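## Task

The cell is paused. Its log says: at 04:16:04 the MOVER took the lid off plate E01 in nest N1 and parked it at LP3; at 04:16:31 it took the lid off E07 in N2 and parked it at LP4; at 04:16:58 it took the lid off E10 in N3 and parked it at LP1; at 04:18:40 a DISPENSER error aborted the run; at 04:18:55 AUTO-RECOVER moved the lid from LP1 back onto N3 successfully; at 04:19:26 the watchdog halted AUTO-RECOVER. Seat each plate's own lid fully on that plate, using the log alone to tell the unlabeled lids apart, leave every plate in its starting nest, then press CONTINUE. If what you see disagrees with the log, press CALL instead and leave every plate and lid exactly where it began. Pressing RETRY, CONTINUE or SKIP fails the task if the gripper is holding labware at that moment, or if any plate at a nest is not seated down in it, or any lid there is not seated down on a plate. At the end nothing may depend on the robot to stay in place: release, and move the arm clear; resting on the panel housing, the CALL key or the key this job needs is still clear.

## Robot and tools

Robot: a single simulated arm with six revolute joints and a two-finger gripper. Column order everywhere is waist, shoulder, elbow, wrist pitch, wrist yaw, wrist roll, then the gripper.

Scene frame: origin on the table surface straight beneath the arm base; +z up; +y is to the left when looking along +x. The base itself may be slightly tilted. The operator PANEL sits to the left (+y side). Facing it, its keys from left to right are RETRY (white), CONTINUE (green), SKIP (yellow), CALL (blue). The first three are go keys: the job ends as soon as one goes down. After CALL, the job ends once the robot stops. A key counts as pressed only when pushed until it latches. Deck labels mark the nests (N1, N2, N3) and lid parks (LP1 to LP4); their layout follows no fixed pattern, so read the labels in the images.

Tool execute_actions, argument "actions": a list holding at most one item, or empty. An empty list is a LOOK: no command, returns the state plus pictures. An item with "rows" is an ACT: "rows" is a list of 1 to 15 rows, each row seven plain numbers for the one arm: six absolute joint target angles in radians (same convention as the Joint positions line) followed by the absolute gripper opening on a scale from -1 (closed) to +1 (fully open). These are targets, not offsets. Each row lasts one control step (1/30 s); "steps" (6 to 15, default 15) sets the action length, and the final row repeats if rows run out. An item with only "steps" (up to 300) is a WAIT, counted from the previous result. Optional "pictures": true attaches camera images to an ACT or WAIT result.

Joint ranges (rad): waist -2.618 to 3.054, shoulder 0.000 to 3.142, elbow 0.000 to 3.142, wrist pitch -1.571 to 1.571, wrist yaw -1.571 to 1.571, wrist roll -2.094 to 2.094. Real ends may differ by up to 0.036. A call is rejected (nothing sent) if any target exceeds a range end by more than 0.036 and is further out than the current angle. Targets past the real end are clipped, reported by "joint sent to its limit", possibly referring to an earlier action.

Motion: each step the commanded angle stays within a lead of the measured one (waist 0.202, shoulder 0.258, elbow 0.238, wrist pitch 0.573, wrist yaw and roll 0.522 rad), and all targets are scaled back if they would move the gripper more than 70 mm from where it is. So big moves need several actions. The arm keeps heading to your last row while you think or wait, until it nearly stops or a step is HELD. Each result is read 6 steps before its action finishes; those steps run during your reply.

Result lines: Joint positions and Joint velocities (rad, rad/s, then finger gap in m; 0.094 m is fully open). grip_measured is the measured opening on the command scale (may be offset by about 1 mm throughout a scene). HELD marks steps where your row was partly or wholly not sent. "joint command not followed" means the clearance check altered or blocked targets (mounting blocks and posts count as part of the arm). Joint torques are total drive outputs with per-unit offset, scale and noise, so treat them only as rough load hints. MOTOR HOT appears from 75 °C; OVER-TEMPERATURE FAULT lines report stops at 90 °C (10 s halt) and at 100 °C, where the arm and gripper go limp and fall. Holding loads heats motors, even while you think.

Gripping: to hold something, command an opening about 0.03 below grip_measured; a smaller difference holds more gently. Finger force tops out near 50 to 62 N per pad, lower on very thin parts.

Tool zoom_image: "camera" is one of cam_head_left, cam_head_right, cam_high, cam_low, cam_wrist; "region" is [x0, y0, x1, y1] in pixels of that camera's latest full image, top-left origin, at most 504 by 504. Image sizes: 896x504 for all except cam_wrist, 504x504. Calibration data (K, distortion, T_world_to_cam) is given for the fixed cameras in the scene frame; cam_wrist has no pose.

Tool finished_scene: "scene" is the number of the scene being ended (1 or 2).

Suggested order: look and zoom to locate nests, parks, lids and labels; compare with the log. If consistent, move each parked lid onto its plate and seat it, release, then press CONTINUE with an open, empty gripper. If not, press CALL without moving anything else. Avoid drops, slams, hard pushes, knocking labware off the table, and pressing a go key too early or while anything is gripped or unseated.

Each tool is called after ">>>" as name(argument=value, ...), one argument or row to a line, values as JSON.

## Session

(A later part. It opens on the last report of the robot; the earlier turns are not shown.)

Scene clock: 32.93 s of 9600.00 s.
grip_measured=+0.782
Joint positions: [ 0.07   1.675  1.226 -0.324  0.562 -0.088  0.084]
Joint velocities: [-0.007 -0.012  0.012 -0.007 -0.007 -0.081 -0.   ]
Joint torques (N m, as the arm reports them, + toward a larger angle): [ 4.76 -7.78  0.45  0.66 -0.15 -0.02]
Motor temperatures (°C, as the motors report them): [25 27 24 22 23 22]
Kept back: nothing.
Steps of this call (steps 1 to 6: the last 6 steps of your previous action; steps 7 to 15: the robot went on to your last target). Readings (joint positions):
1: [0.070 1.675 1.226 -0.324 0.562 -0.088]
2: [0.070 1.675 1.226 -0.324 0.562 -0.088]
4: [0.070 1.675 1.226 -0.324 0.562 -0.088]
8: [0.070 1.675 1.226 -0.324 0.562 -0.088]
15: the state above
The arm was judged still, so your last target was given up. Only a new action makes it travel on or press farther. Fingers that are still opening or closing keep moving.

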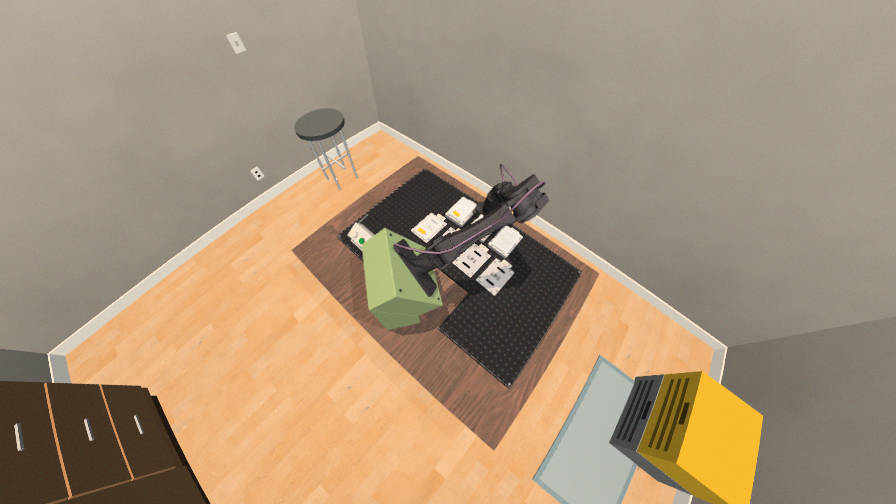

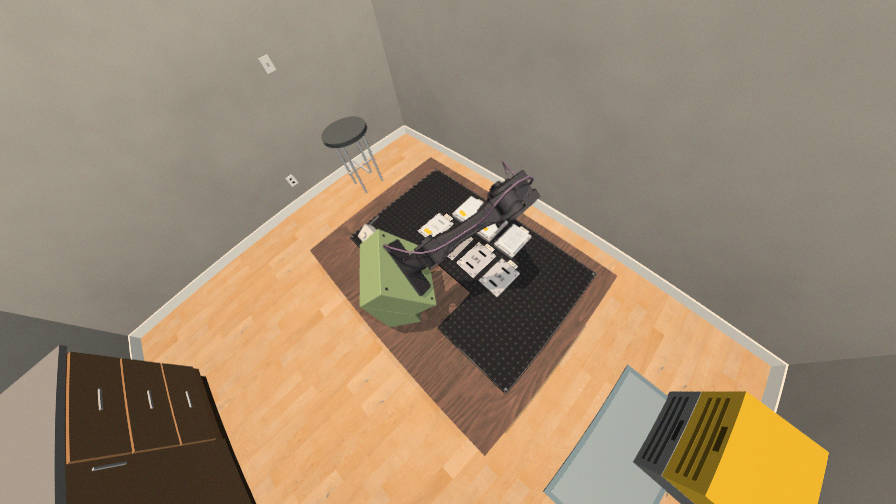

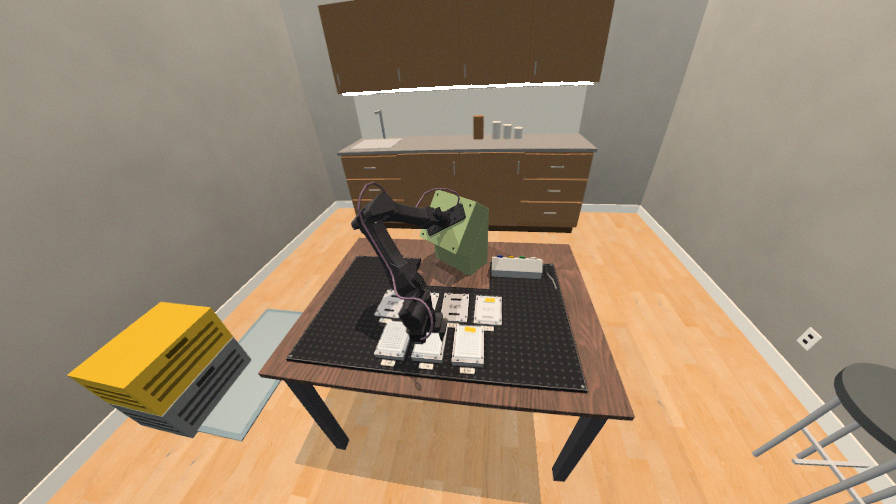

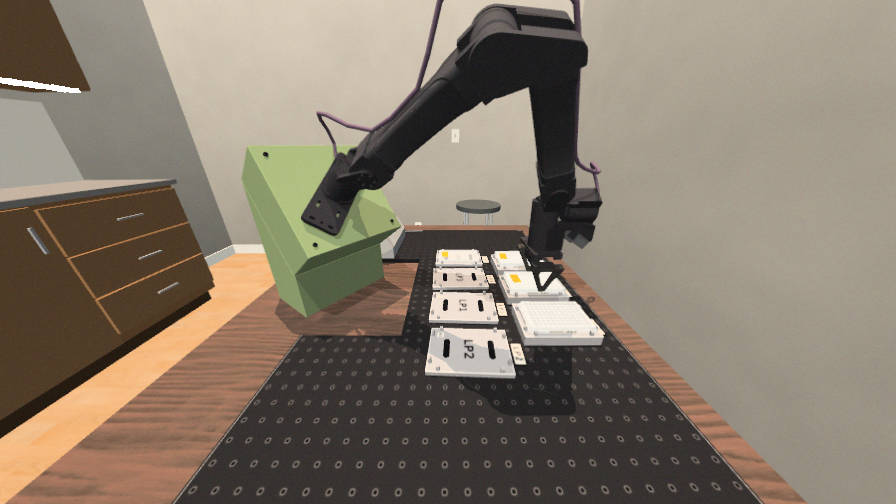

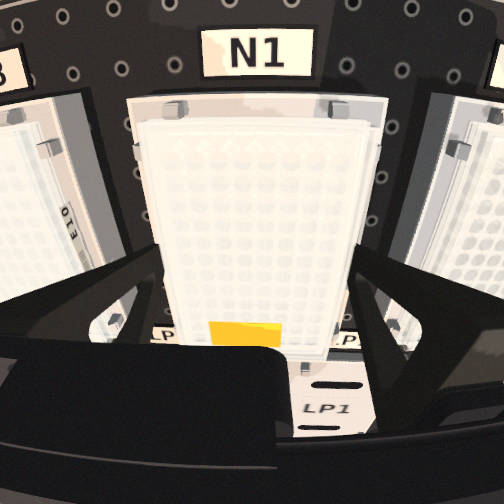

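>>> execute_actions(
  actions=[
    {"rows":[[0.07,1.65,1.226,-0.33,0.57,-0.09,0.75],[0.07,1.65,1.226,-0.335,0.575,-0.09,0.75],[0.07,1.65,1.226,-0.34,0.58,-0.09,0.75],[0.07,1.65,1.226,-0.345,0.582,-0.09,0.75]],"steps":15},
  ],
)

>>> execute_actions(
  actions=[
    {"steps":10},
  ],
  pictures=true,
)

>>> zoom_image(
  camera="cam_wrist",
  region=[110, 80, 410, 260],
)

>>> zoom_image(
  camera="cam_low",
  region=[495, 250, 580, 310],
)

Scene clock: 33.90 s of 9600.00 s.
grip_measured=+0.782
Joint positions: [ 0.07   1.675  1.226 -0.326  0.563 -0.088  0.084]
Joint velocities: [-0.017  0.007  0.002 -0.081 -0.037 -0.007 -0.001]
Joint torques (N m, as the arm reports them, + toward a larger angle): [  5.26 -12.1    3.01   0.22   0.18  -0.02]
Motor temperatures (°C, as the motors report them): [25 27 24 22 23 22]
Steps of this call (steps 1 to 20: nothing new was sent; steps 21 to 29: the first 9 steps of this action). Readings (joint positions):
21: [0.070 1.675 1.226 -0.325 0.562 -0.088]
22: [0.070 1.675 1.226 -0.326 0.563 -0.088]
24: [0.070 1.675 1.226 -0.326 0.563 -0.088]
28: [0.070 1.675 1.226 -0.326 0.563 -0.088]
29: the state above

Scene clock: 34.23 s of 9600.00 s.
grip_measured=+0.782
Joint positions: [ 0.07   1.675  1.226 -0.326  0.563 -0.088  0.084]
Joint velocities: [-0.012 -0.012 -0.017 -0.022 -0.022  0.066  0.   ]
Joint torques (N m, as the arm reports them, + toward a larger angle): [  5.25 -12.09   3.01   0.22   0.18  -0.02]
Motor temperatures (°C, as the motors report them): [25 27 24 22 23 22]
Kept back: nothing.
Steps of this call (steps 1 to 6: the last 6 steps of your previous action; steps 7 to 10: the robot went on to your last target). Readings (joint positions):
1: [0.070 1.675 1.226 -0.326 0.563 -0.088]
2: [0.070 1.675 1.226 -0.326 0.563 -0.088]
4: [0.070 1.675 1.226 -0.326 0.563 -0.088]
8: [0.070 1.675 1.226 -0.326 0.563 -0.088]
10: the state above

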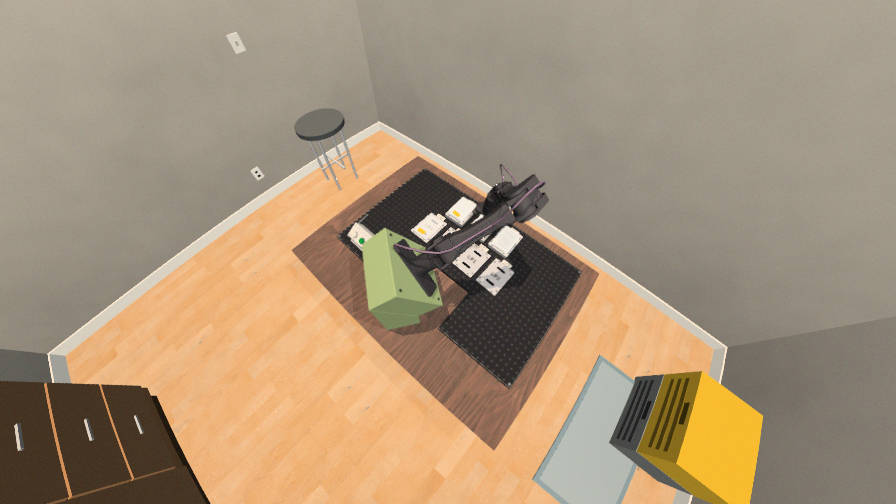

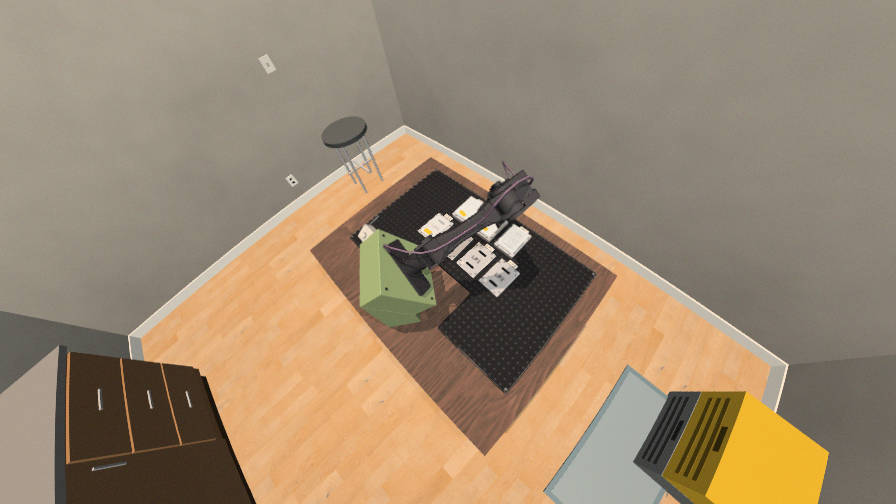

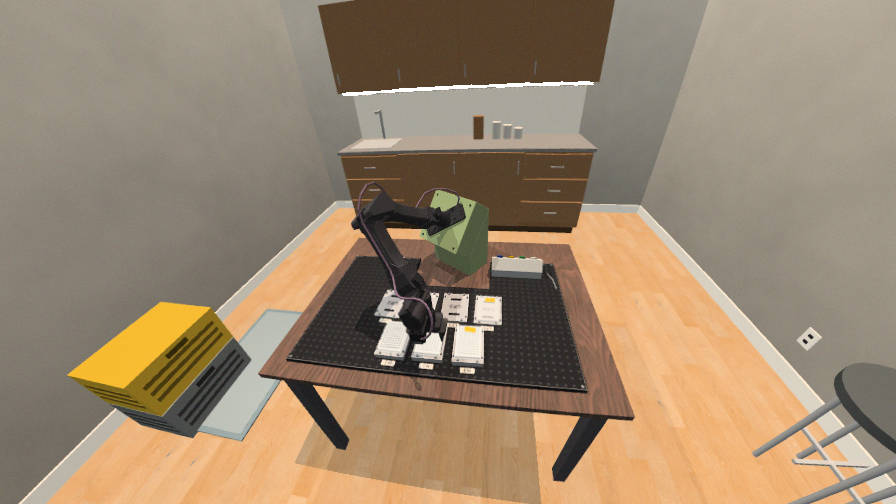

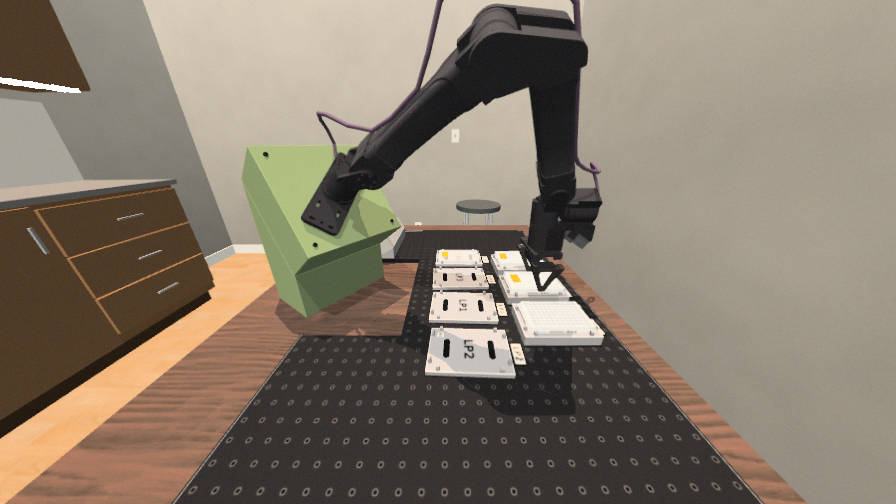

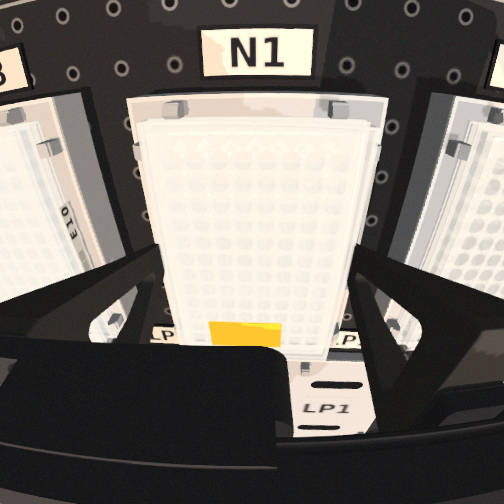

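Region (110, 80, 410, 260) of cam_wrist's 504x504 image, scaled by 1.680, with more detail than that image has; it fills the top 302 rows of this view, and the rest is white.

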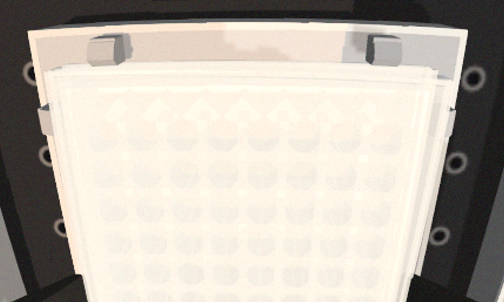

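Region (495, 250, 580, 310) of cam_low's 896x504 image, scaled by 5.929, with more detail than that image has; it fills the top 356 rows of this view, and the rest is white.

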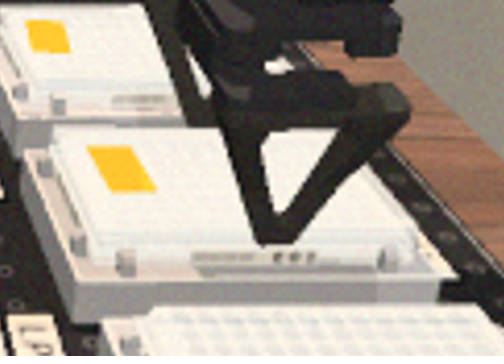

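>>> execute_actions(
  actions=[
    {"rows":[[0.07,1.675,1.226,-0.326,0.563,-0.088,0.8],[0.07,1.675,1.226,-0.326,0.563,-0.088,0.85],[0.07,1.675,1.226,-0.326,0.563,-0.088,0.9],[0.07,1.675,1.226,-0.326,0.563,-0.088,1],[0.07,1.675,1.226,-0.326,0.563,-0.088,1],[0.07,1.675,1.226,-0.326,0.563,-0.088,1],[0.07,1.675,1.226,-0.326,0.563,-0.088,1],[0.09,1.64,1.24,-0.35,0.575,-0.085,1],[0.1,1.63,1.25,-0.37,0.58,-0.08,1],[0.11,1.62,1.25,-0.39,0.59,-0.08,1],[0.12,1.6,1.25,-0.41,0.6,-0.07,1],[0.13,1.58,1.25,-0.43,0.61,-0.07,1],[0.14,1.57,1.25,-0.45,0.61,-0.06,1]],"steps":15},
  ],
)

>>> execute_actions(
  actions=[
    {"steps":20},
  ],
  pictures=true,
)

>>> zoom_image(
  camera="cam_low",
  region=[485, 240, 585, 310],
)

>>> zoom_image(
  camera="cam_high",
  region=[400, 310, 500, 375],
)

Scene clock: 34.97 s of 9600.00 s.
grip_measured=+1.000
Joint positions: [ 0.071  1.673  1.226 -0.333  0.564 -0.088  0.094]
Joint velocities: [ 0.022 -0.1   -0.012 -0.3    0.066  0.066  0.   ]
Joint torques (N m, as the arm reports them, + toward a larger angle): [  7.54 -13.15   5.06   0.34   0.05   0.08]
Motor temperatures (°C, as the motors report them): [25 27 24 22 23 22]
Steps of this call (steps 1 to 13: the robot went on to your last target; steps 14 to 22: the first 9 steps of this action). Readings (joint positions):
14: [0.070 1.675 1.226 -0.326 0.563 -0.088]
15: [0.070 1.675 1.226 -0.326 0.563 -0.088]
17: [0.070 1.675 1.226 -0.326 0.563 -0.088]
21: [0.070 1.675 1.226 -0.328 0.563 -0.088]
22: the state above

Scene clock: 35.63 s of 9600.00 s.
grip_measured=+1.000
Joint positions: [ 0.127  1.578  1.226 -0.438  0.601 -0.067  0.094]
Joint velocities: [ 0.007 -0.002  0.007  0.037 -0.007 -0.037  0.   ]
Joint torques (N m, as the arm reports them, + toward a larger angle): [  6.04 -10.09   5.53   0.31   0.08   0.08]
Motor temperatures (°C, as the motors report them): [25 28 24 22 23 22]
Kept back: nothing.
Steps of this call (steps 1 to 6: the last 6 steps of your previous action; steps 7 to 20: the robot went on to your last target). Readings (joint positions):
1: [0.073 1.668 1.226 -0.343 0.567 -0.087]
2: [0.078 1.660 1.226 -0.355 0.572 -0.086]
4: [0.096 1.632 1.226 -0.386 0.583 -0.081]
8: [0.126 1.582 1.226 -0.413 0.593 -0.073]
20: the state above

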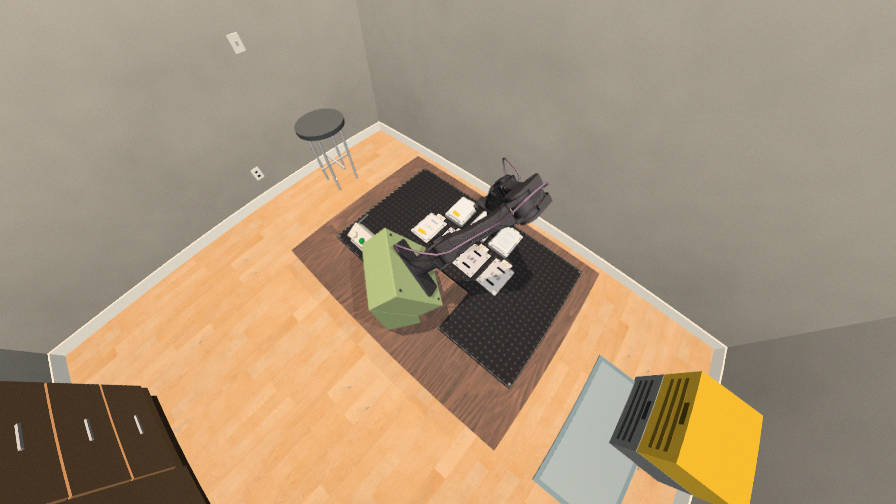

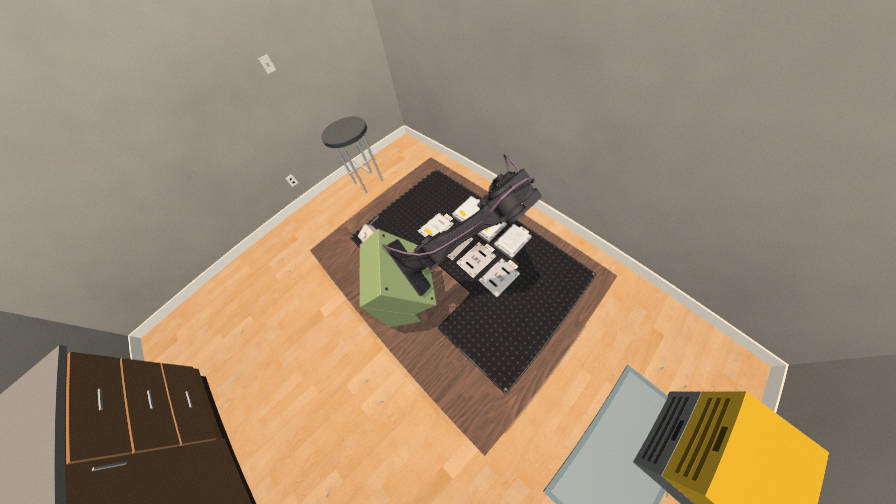

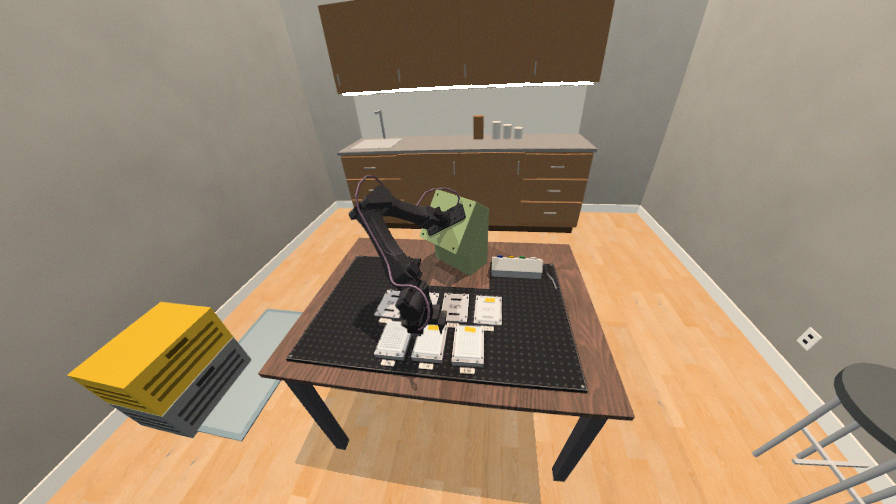

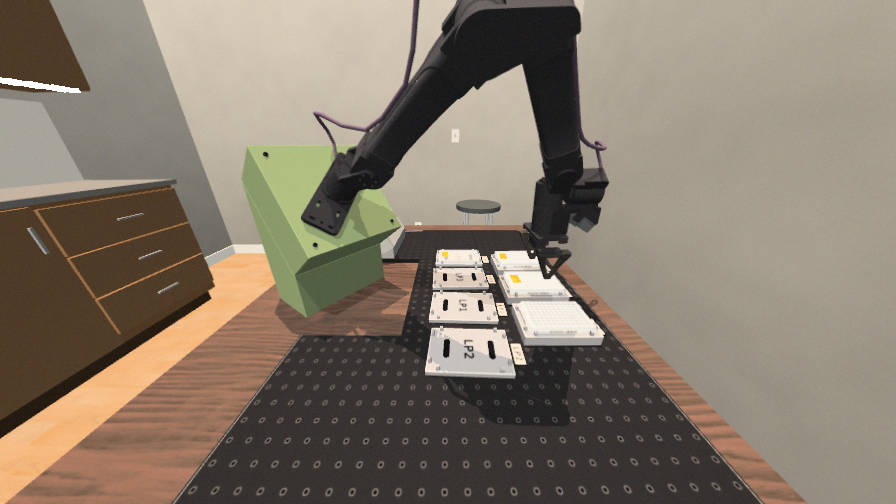

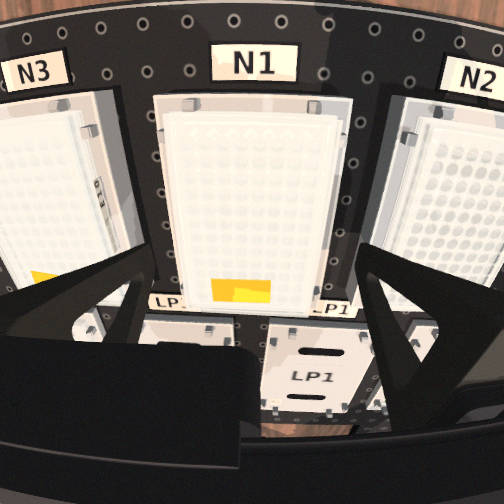

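Region (485, 240, 585, 310) of cam_low's 896x504 image, scaled by 5.040, with more detail than that image has; it fills the top 353 rows of this view, and the rest is white.

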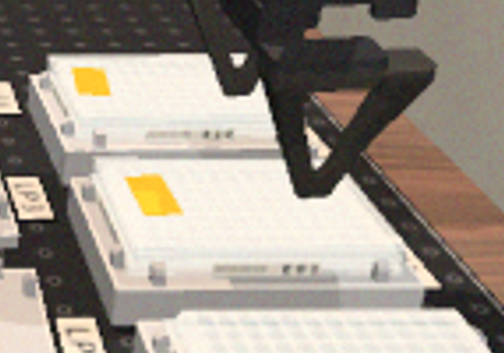

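Region (400, 310, 500, 375) of cam_high's 896x504 image, scaled by 5.040, with more detail than that image has; it fills the top 328 rows of this view, and the rest is white.

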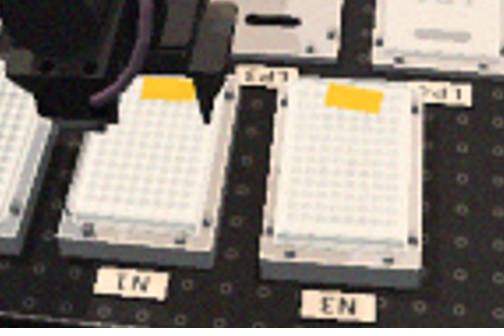

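>>> zoom_image(
  camera="cam_wrist",
  region=[140, 80, 370, 330],
)

>>> zoom_image(
  camera="cam_low",
  region=[488, 240, 548, 300],
)

>>> zoom_image(
  camera="cam_high",
  region=[405, 340, 490, 372],
)

Region (140, 80, 370, 330) of cam_wrist's 504x504 image, scaled by 2.016, with more detail than that image has; it fills the left 464 columns of this view, and the rest is white.

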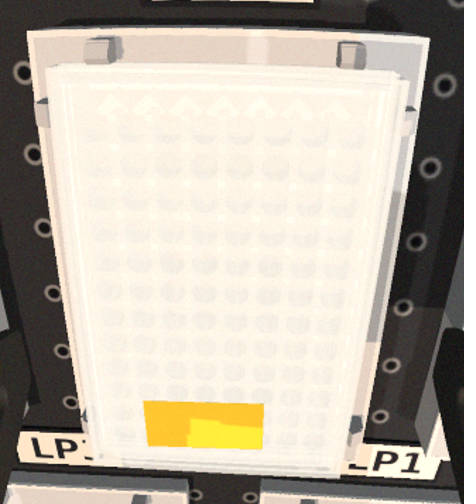

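Region (488, 240, 548, 300) of cam_low's 896x504 image, scaled by 8.400, with more detail than that image has.

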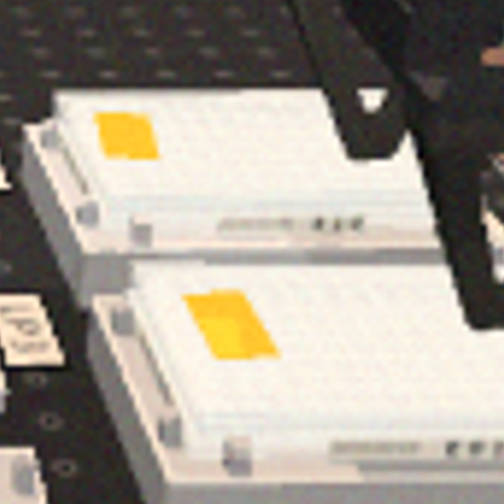

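Region (405, 340, 490, 372) of cam_high's 896x504 image, scaled by 5.929, with more detail than that image has; it fills the top 190 rows of this view, and the rest is white.

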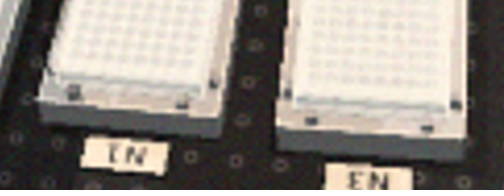

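>>> execute_actions(
  actions=[
    {"rows":[[0.2,1.57,1.2,-0.4,0.64,0,1],[0.27,1.58,1.15,-0.36,0.67,0.05,1],[0.34,1.6,1.1,-0.32,0.7,0.1,1],[0.4,1.63,1.05,-0.28,0.72,0.15,1],[0.45,1.67,1.0,-0.24,0.75,0.2,1],[0.5,1.71,0.95,-0.2,0.77,0.25,1],[0.55,1.75,0.9,-0.15,0.79,0.3,1],[0.59,1.8,0.85,-0.1,0.81,0.35,1],[0.6,1.85,0.8,-0.05,0.83,0.4,1]],"steps":15},
  ],
)

>>> execute_actions(
  actions=[
    {"rows":[[0.61,1.86,0.79,0,0.83,0.41,1],[0.61,1.88,0.78,0.03,0.83,0.41,1],[0.6,1.9,0.78,0.05,0.83,0.41,1],[0.6,1.92,0.77,0.07,0.83,0.41,1],[0.59,1.94,0.76,0.09,0.83,0.41,1],[0.585,1.96,0.755,0.11,0.83,0.41,1],[0.58,1.98,0.75,0.12,0.83,0.41,1],[0.575,1.99,0.745,0.14,0.83,0.41,1]],"steps":15},
  ],
)

>>> execute_actions(
  actions=[
    {"steps":25},
  ],
  pictures=true,
)

>>> zoom_image(
  camera="cam_low",
  region=[410, 180, 510, 280],
)

>>> zoom_image(
  camera="cam_high",
  region=[440, 250, 540, 350],
)

Scene clock: 36.87 s of 9600.00 s.
grip_measured=+1.000
Joint positions: [ 0.431  1.659  1.021 -0.251  0.709  0.132  0.094]
Joint velocities: [ 0.916  0.813 -0.906  0.769  0.256  0.711  0.   ]
Joint torques (N m, as the arm reports them, + toward a larger angle): [ 7.23 -4.31  0.13  0.27 -0.02  0.07]
Motor temperatures (°C, as the motors report them): [26 28 24 22 23 22]
Steps of this call (steps 1 to 15: the robot went on to your last target; steps 16 to 28: nothing new was sent; steps 29 to 37: the first 9 steps of this action). Readings (joint positions):
29: [0.132 1.578 1.226 -0.437 0.609 -0.058]
30: [0.149 1.578 1.217 -0.423 0.625 -0.040]
32: [0.225 1.578 1.174 -0.369 0.660 0.008]
36: [0.396 1.632 1.052 -0.276 0.699 0.105]
37: the state above

Scene clock: 37.37 s of 9600.00 s.
grip_measured=+1.000
Joint positions: [0.584 1.951 0.781 0.066 0.811 0.39  0.094]
Joint velocities: [-0.139  0.413 -0.1    0.447 -0.007  0.11   0.   ]
Joint torques (N m, as the arm reports them, + toward a larger angle): [ 7.27 -4.68 -1.33  0.37  0.11  0.08]
Motor temperatures (°C, as the motors report them): [26 28 24 22 23 22]
Steps of this call (steps 1 to 6: the last 6 steps of your previous action; steps 7 to 15: the first 9 steps of this action). Readings (joint positions):
7: [0.596 1.862 0.803 -0.125 0.773 0.324]
8: [0.598 1.871 0.790 -0.111 0.779 0.339]
10: [0.598 1.886 0.784 -0.068 0.793 0.362]
14: [0.588 1.936 0.784 0.045 0.810 0.387]
15: the state above

Scene clock: 38.20 s of 9600.00 s.
grip_measured=+1.000
Joint positions: [0.573 1.977 0.762 0.131 0.819 0.403 0.094]
Joint velocities: [ 0.007  0.007 -0.002 -0.037 -0.066 -0.022  0.   ]
Joint torques (N m, as the arm reports them, + toward a larger angle): [ 7.41 -4.74 -0.46  0.48  0.08  0.08]
Motor temperatures (°C, as the motors report them): [26 28 24 22 23 22]
Kept back: nothing.
Steps of this call (steps 1 to 6: the last 6 steps of your previous action; steps 7 to 25: the robot went on to your last target). Readings (joint positions):
1: [0.579 1.962 0.776 0.080 0.812 0.393]
2: [0.576 1.970 0.771 0.088 0.813 0.395]
4: [0.573 1.976 0.764 0.097 0.814 0.398]
8: [0.573 1.977 0.762 0.116 0.817 0.401]
25: the state above

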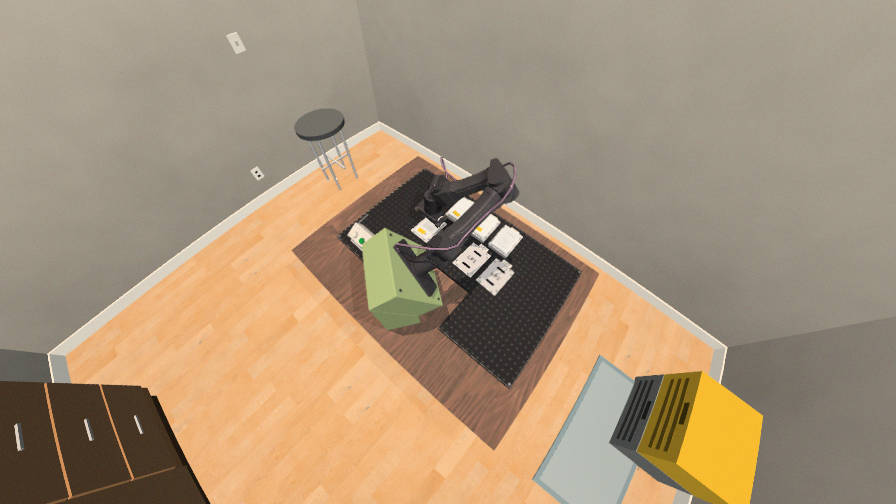

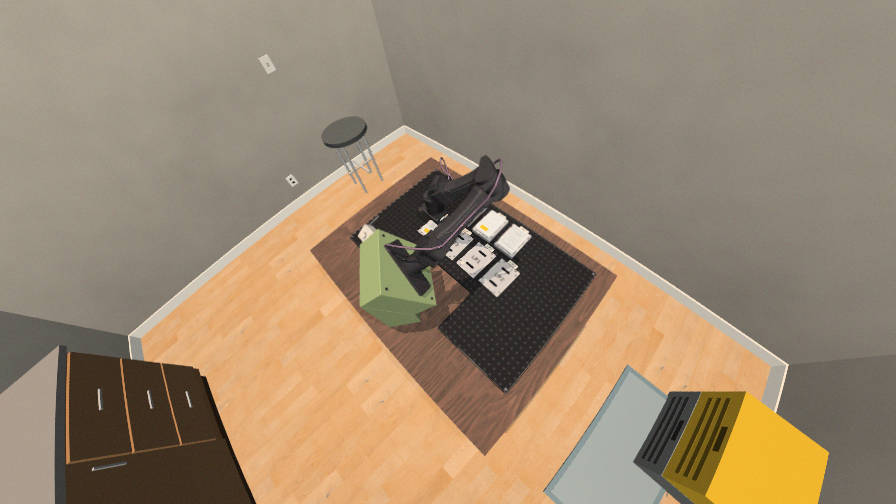

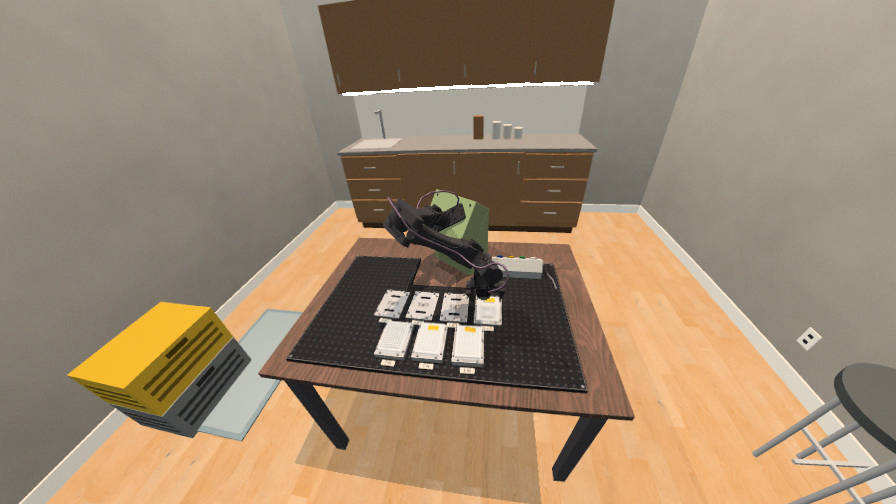

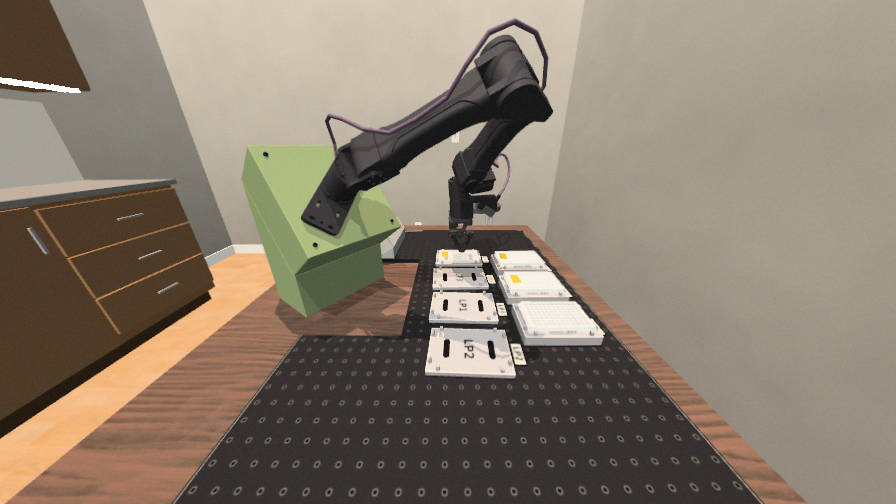

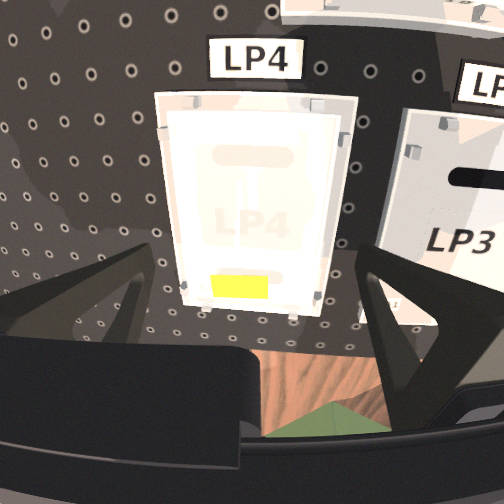

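Region (410, 180, 510, 280) of cam_low's 896x504 image, scaled by 5.040, with more detail than that image has.

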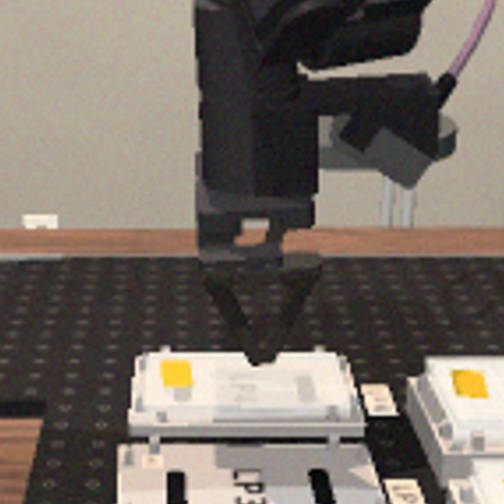

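Region (440, 250, 540, 350) of cam_high's 896x504 image, scaled by 5.040, with more detail than that image has.

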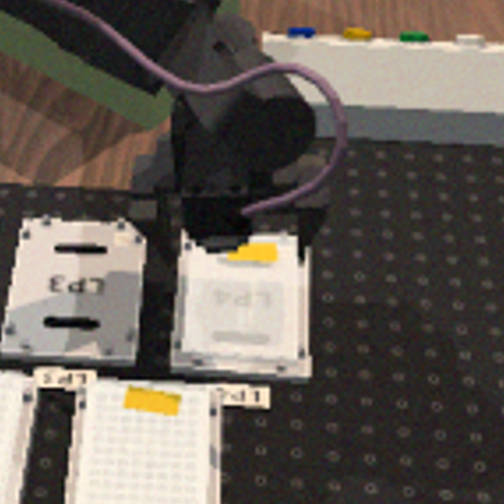

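>>> execute_actions(
  actions=[
    {"rows":[[0.565,2.0,0.77,0.16,0.815,0.39,1],[0.558,2.012,0.773,0.18,0.81,0.38,1],[0.55,2.024,0.776,0.2,0.805,0.37,1],[0.542,2.036,0.779,0.22,0.8,0.36,1],[0.534,2.048,0.782,0.24,0.795,0.35,1],[0.526,2.06,0.785,0.26,0.79,0.34,1],[0.518,2.072,0.788,0.275,0.785,0.33,1],[0.51,2.09,0.79,0.285,0.785,0.32,1]],"steps":15},
  ],
)

>>> execute_actions(
  actions=[
    {"steps":25},
  ],
  pictures=true,
)

>>> zoom_image(
  camera="cam_low",
  region=[410, 180, 510, 280],
)

>>> zoom_image(
  camera="cam_wrist",
  region=[100, 200, 400, 340],
)

Scene clock: 39.07 s of 9600.00 s.
grip_measured=+1.000
Joint positions: [0.519 2.052 0.762 0.234 0.802 0.356 0.094]
Joint velocities: [-0.232  0.374 -0.012  0.286 -0.154 -0.168  0.   ]
Joint torques (N m, as the arm reports them, + toward a larger angle): [ 7.84 -4.85  3.    0.45 -0.12 -0.1 ]
Motor temperatures (°C, as the motors report them): [26 28 24 22 23 22]
Steps of this call (steps 1 to 15: the robot went on to your last target; steps 16 to 17: nothing new was sent; steps 18 to 26: the first 9 steps of this action). Readings (joint positions):
18: [0.573 1.977 0.762 0.133 0.819 0.403]
19: [0.571 1.978 0.762 0.139 0.819 0.400]
21: [0.561 1.989 0.762 0.163 0.816 0.391]
25: [0.527 2.039 0.762 0.223 0.805 0.363]
26: the state above

Scene clock: 39.90 s of 9600.00 s.
grip_measured=+1.000
Joint positions: [0.506 2.076 0.762 0.276 0.793 0.328 0.094]
Joint velocities: [-0.017 -0.007  0.007 -0.037 -0.007 -0.007  0.   ]
Joint torques (N m, as the arm reports them, + toward a larger angle): [ 7.77 -4.97  2.84  0.46 -0.12 -0.08]
Motor temperatures (°C, as the motors report them): [26 27 24 22 23 22]
Kept back: nothing.
Steps of this call (steps 1 to 6: the last 6 steps of your previous action; steps 7 to 25: the robot went on to your last target). Readings (joint positions):
1: [0.512 2.063 0.762 0.241 0.800 0.350]
2: [0.508 2.071 0.762 0.245 0.798 0.346]
4: [0.506 2.076 0.762 0.250 0.796 0.339]
8: [0.506 2.076 0.762 0.266 0.794 0.332]
25: the state above

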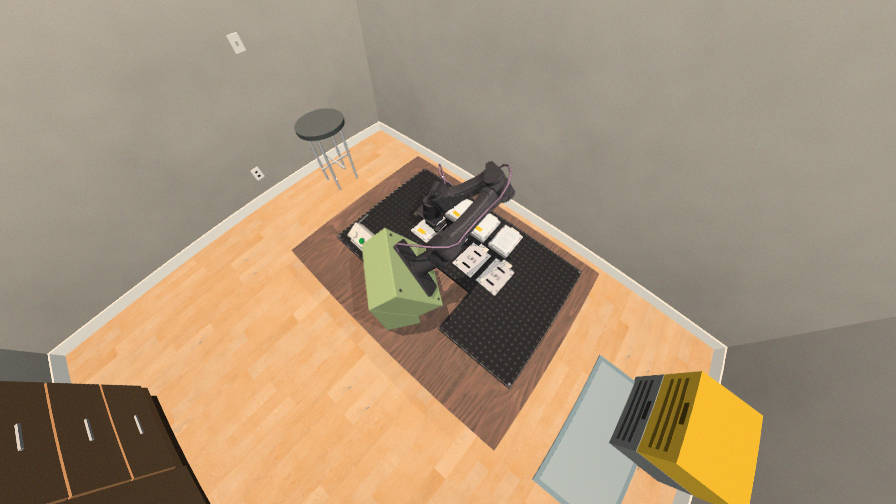

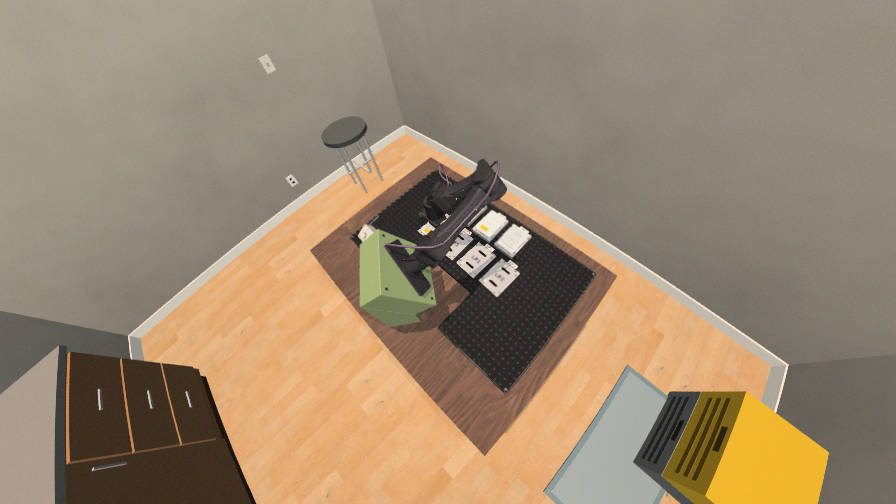

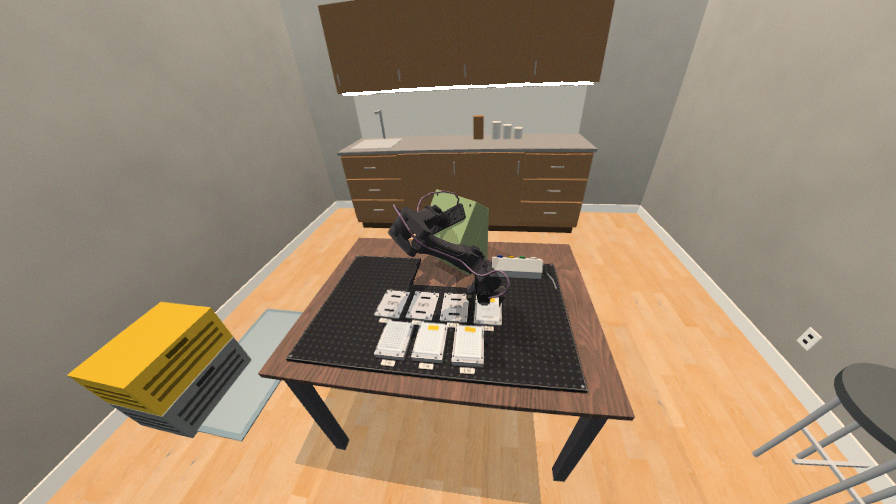

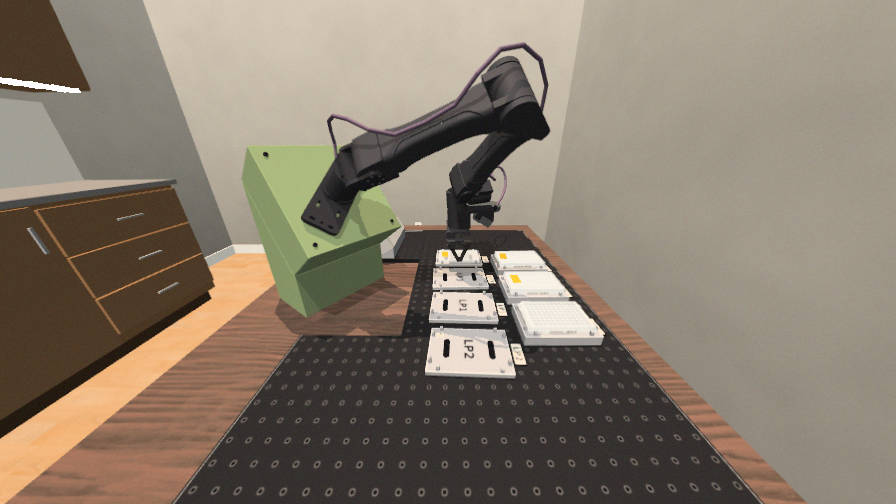

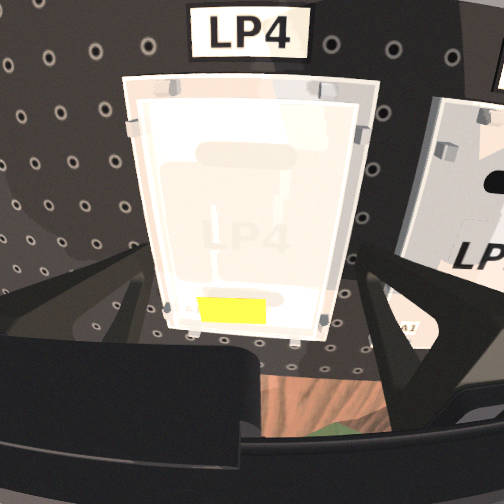

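Region (410, 180, 510, 280) of cam_low's 896x504 image, scaled by 5.040, with more detail than that image has.

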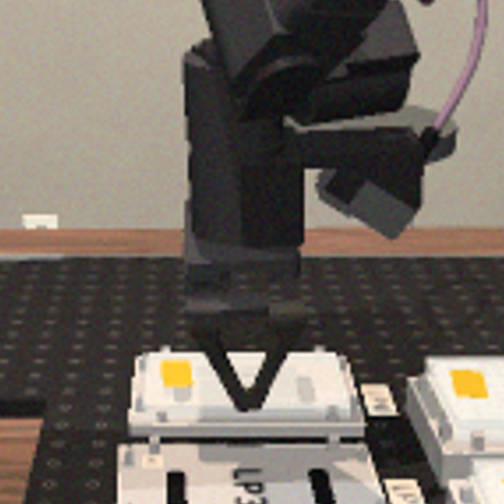

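Region (100, 200, 400, 340) of cam_wrist's 504x504 image, scaled by 1.680, with more detail than that image has; it fills the top 235 rows of this view, and the rest is white.

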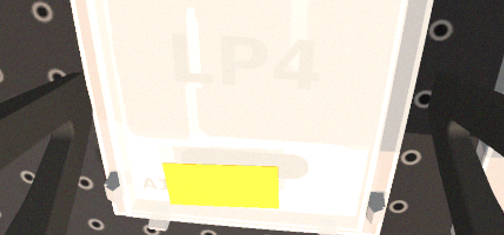

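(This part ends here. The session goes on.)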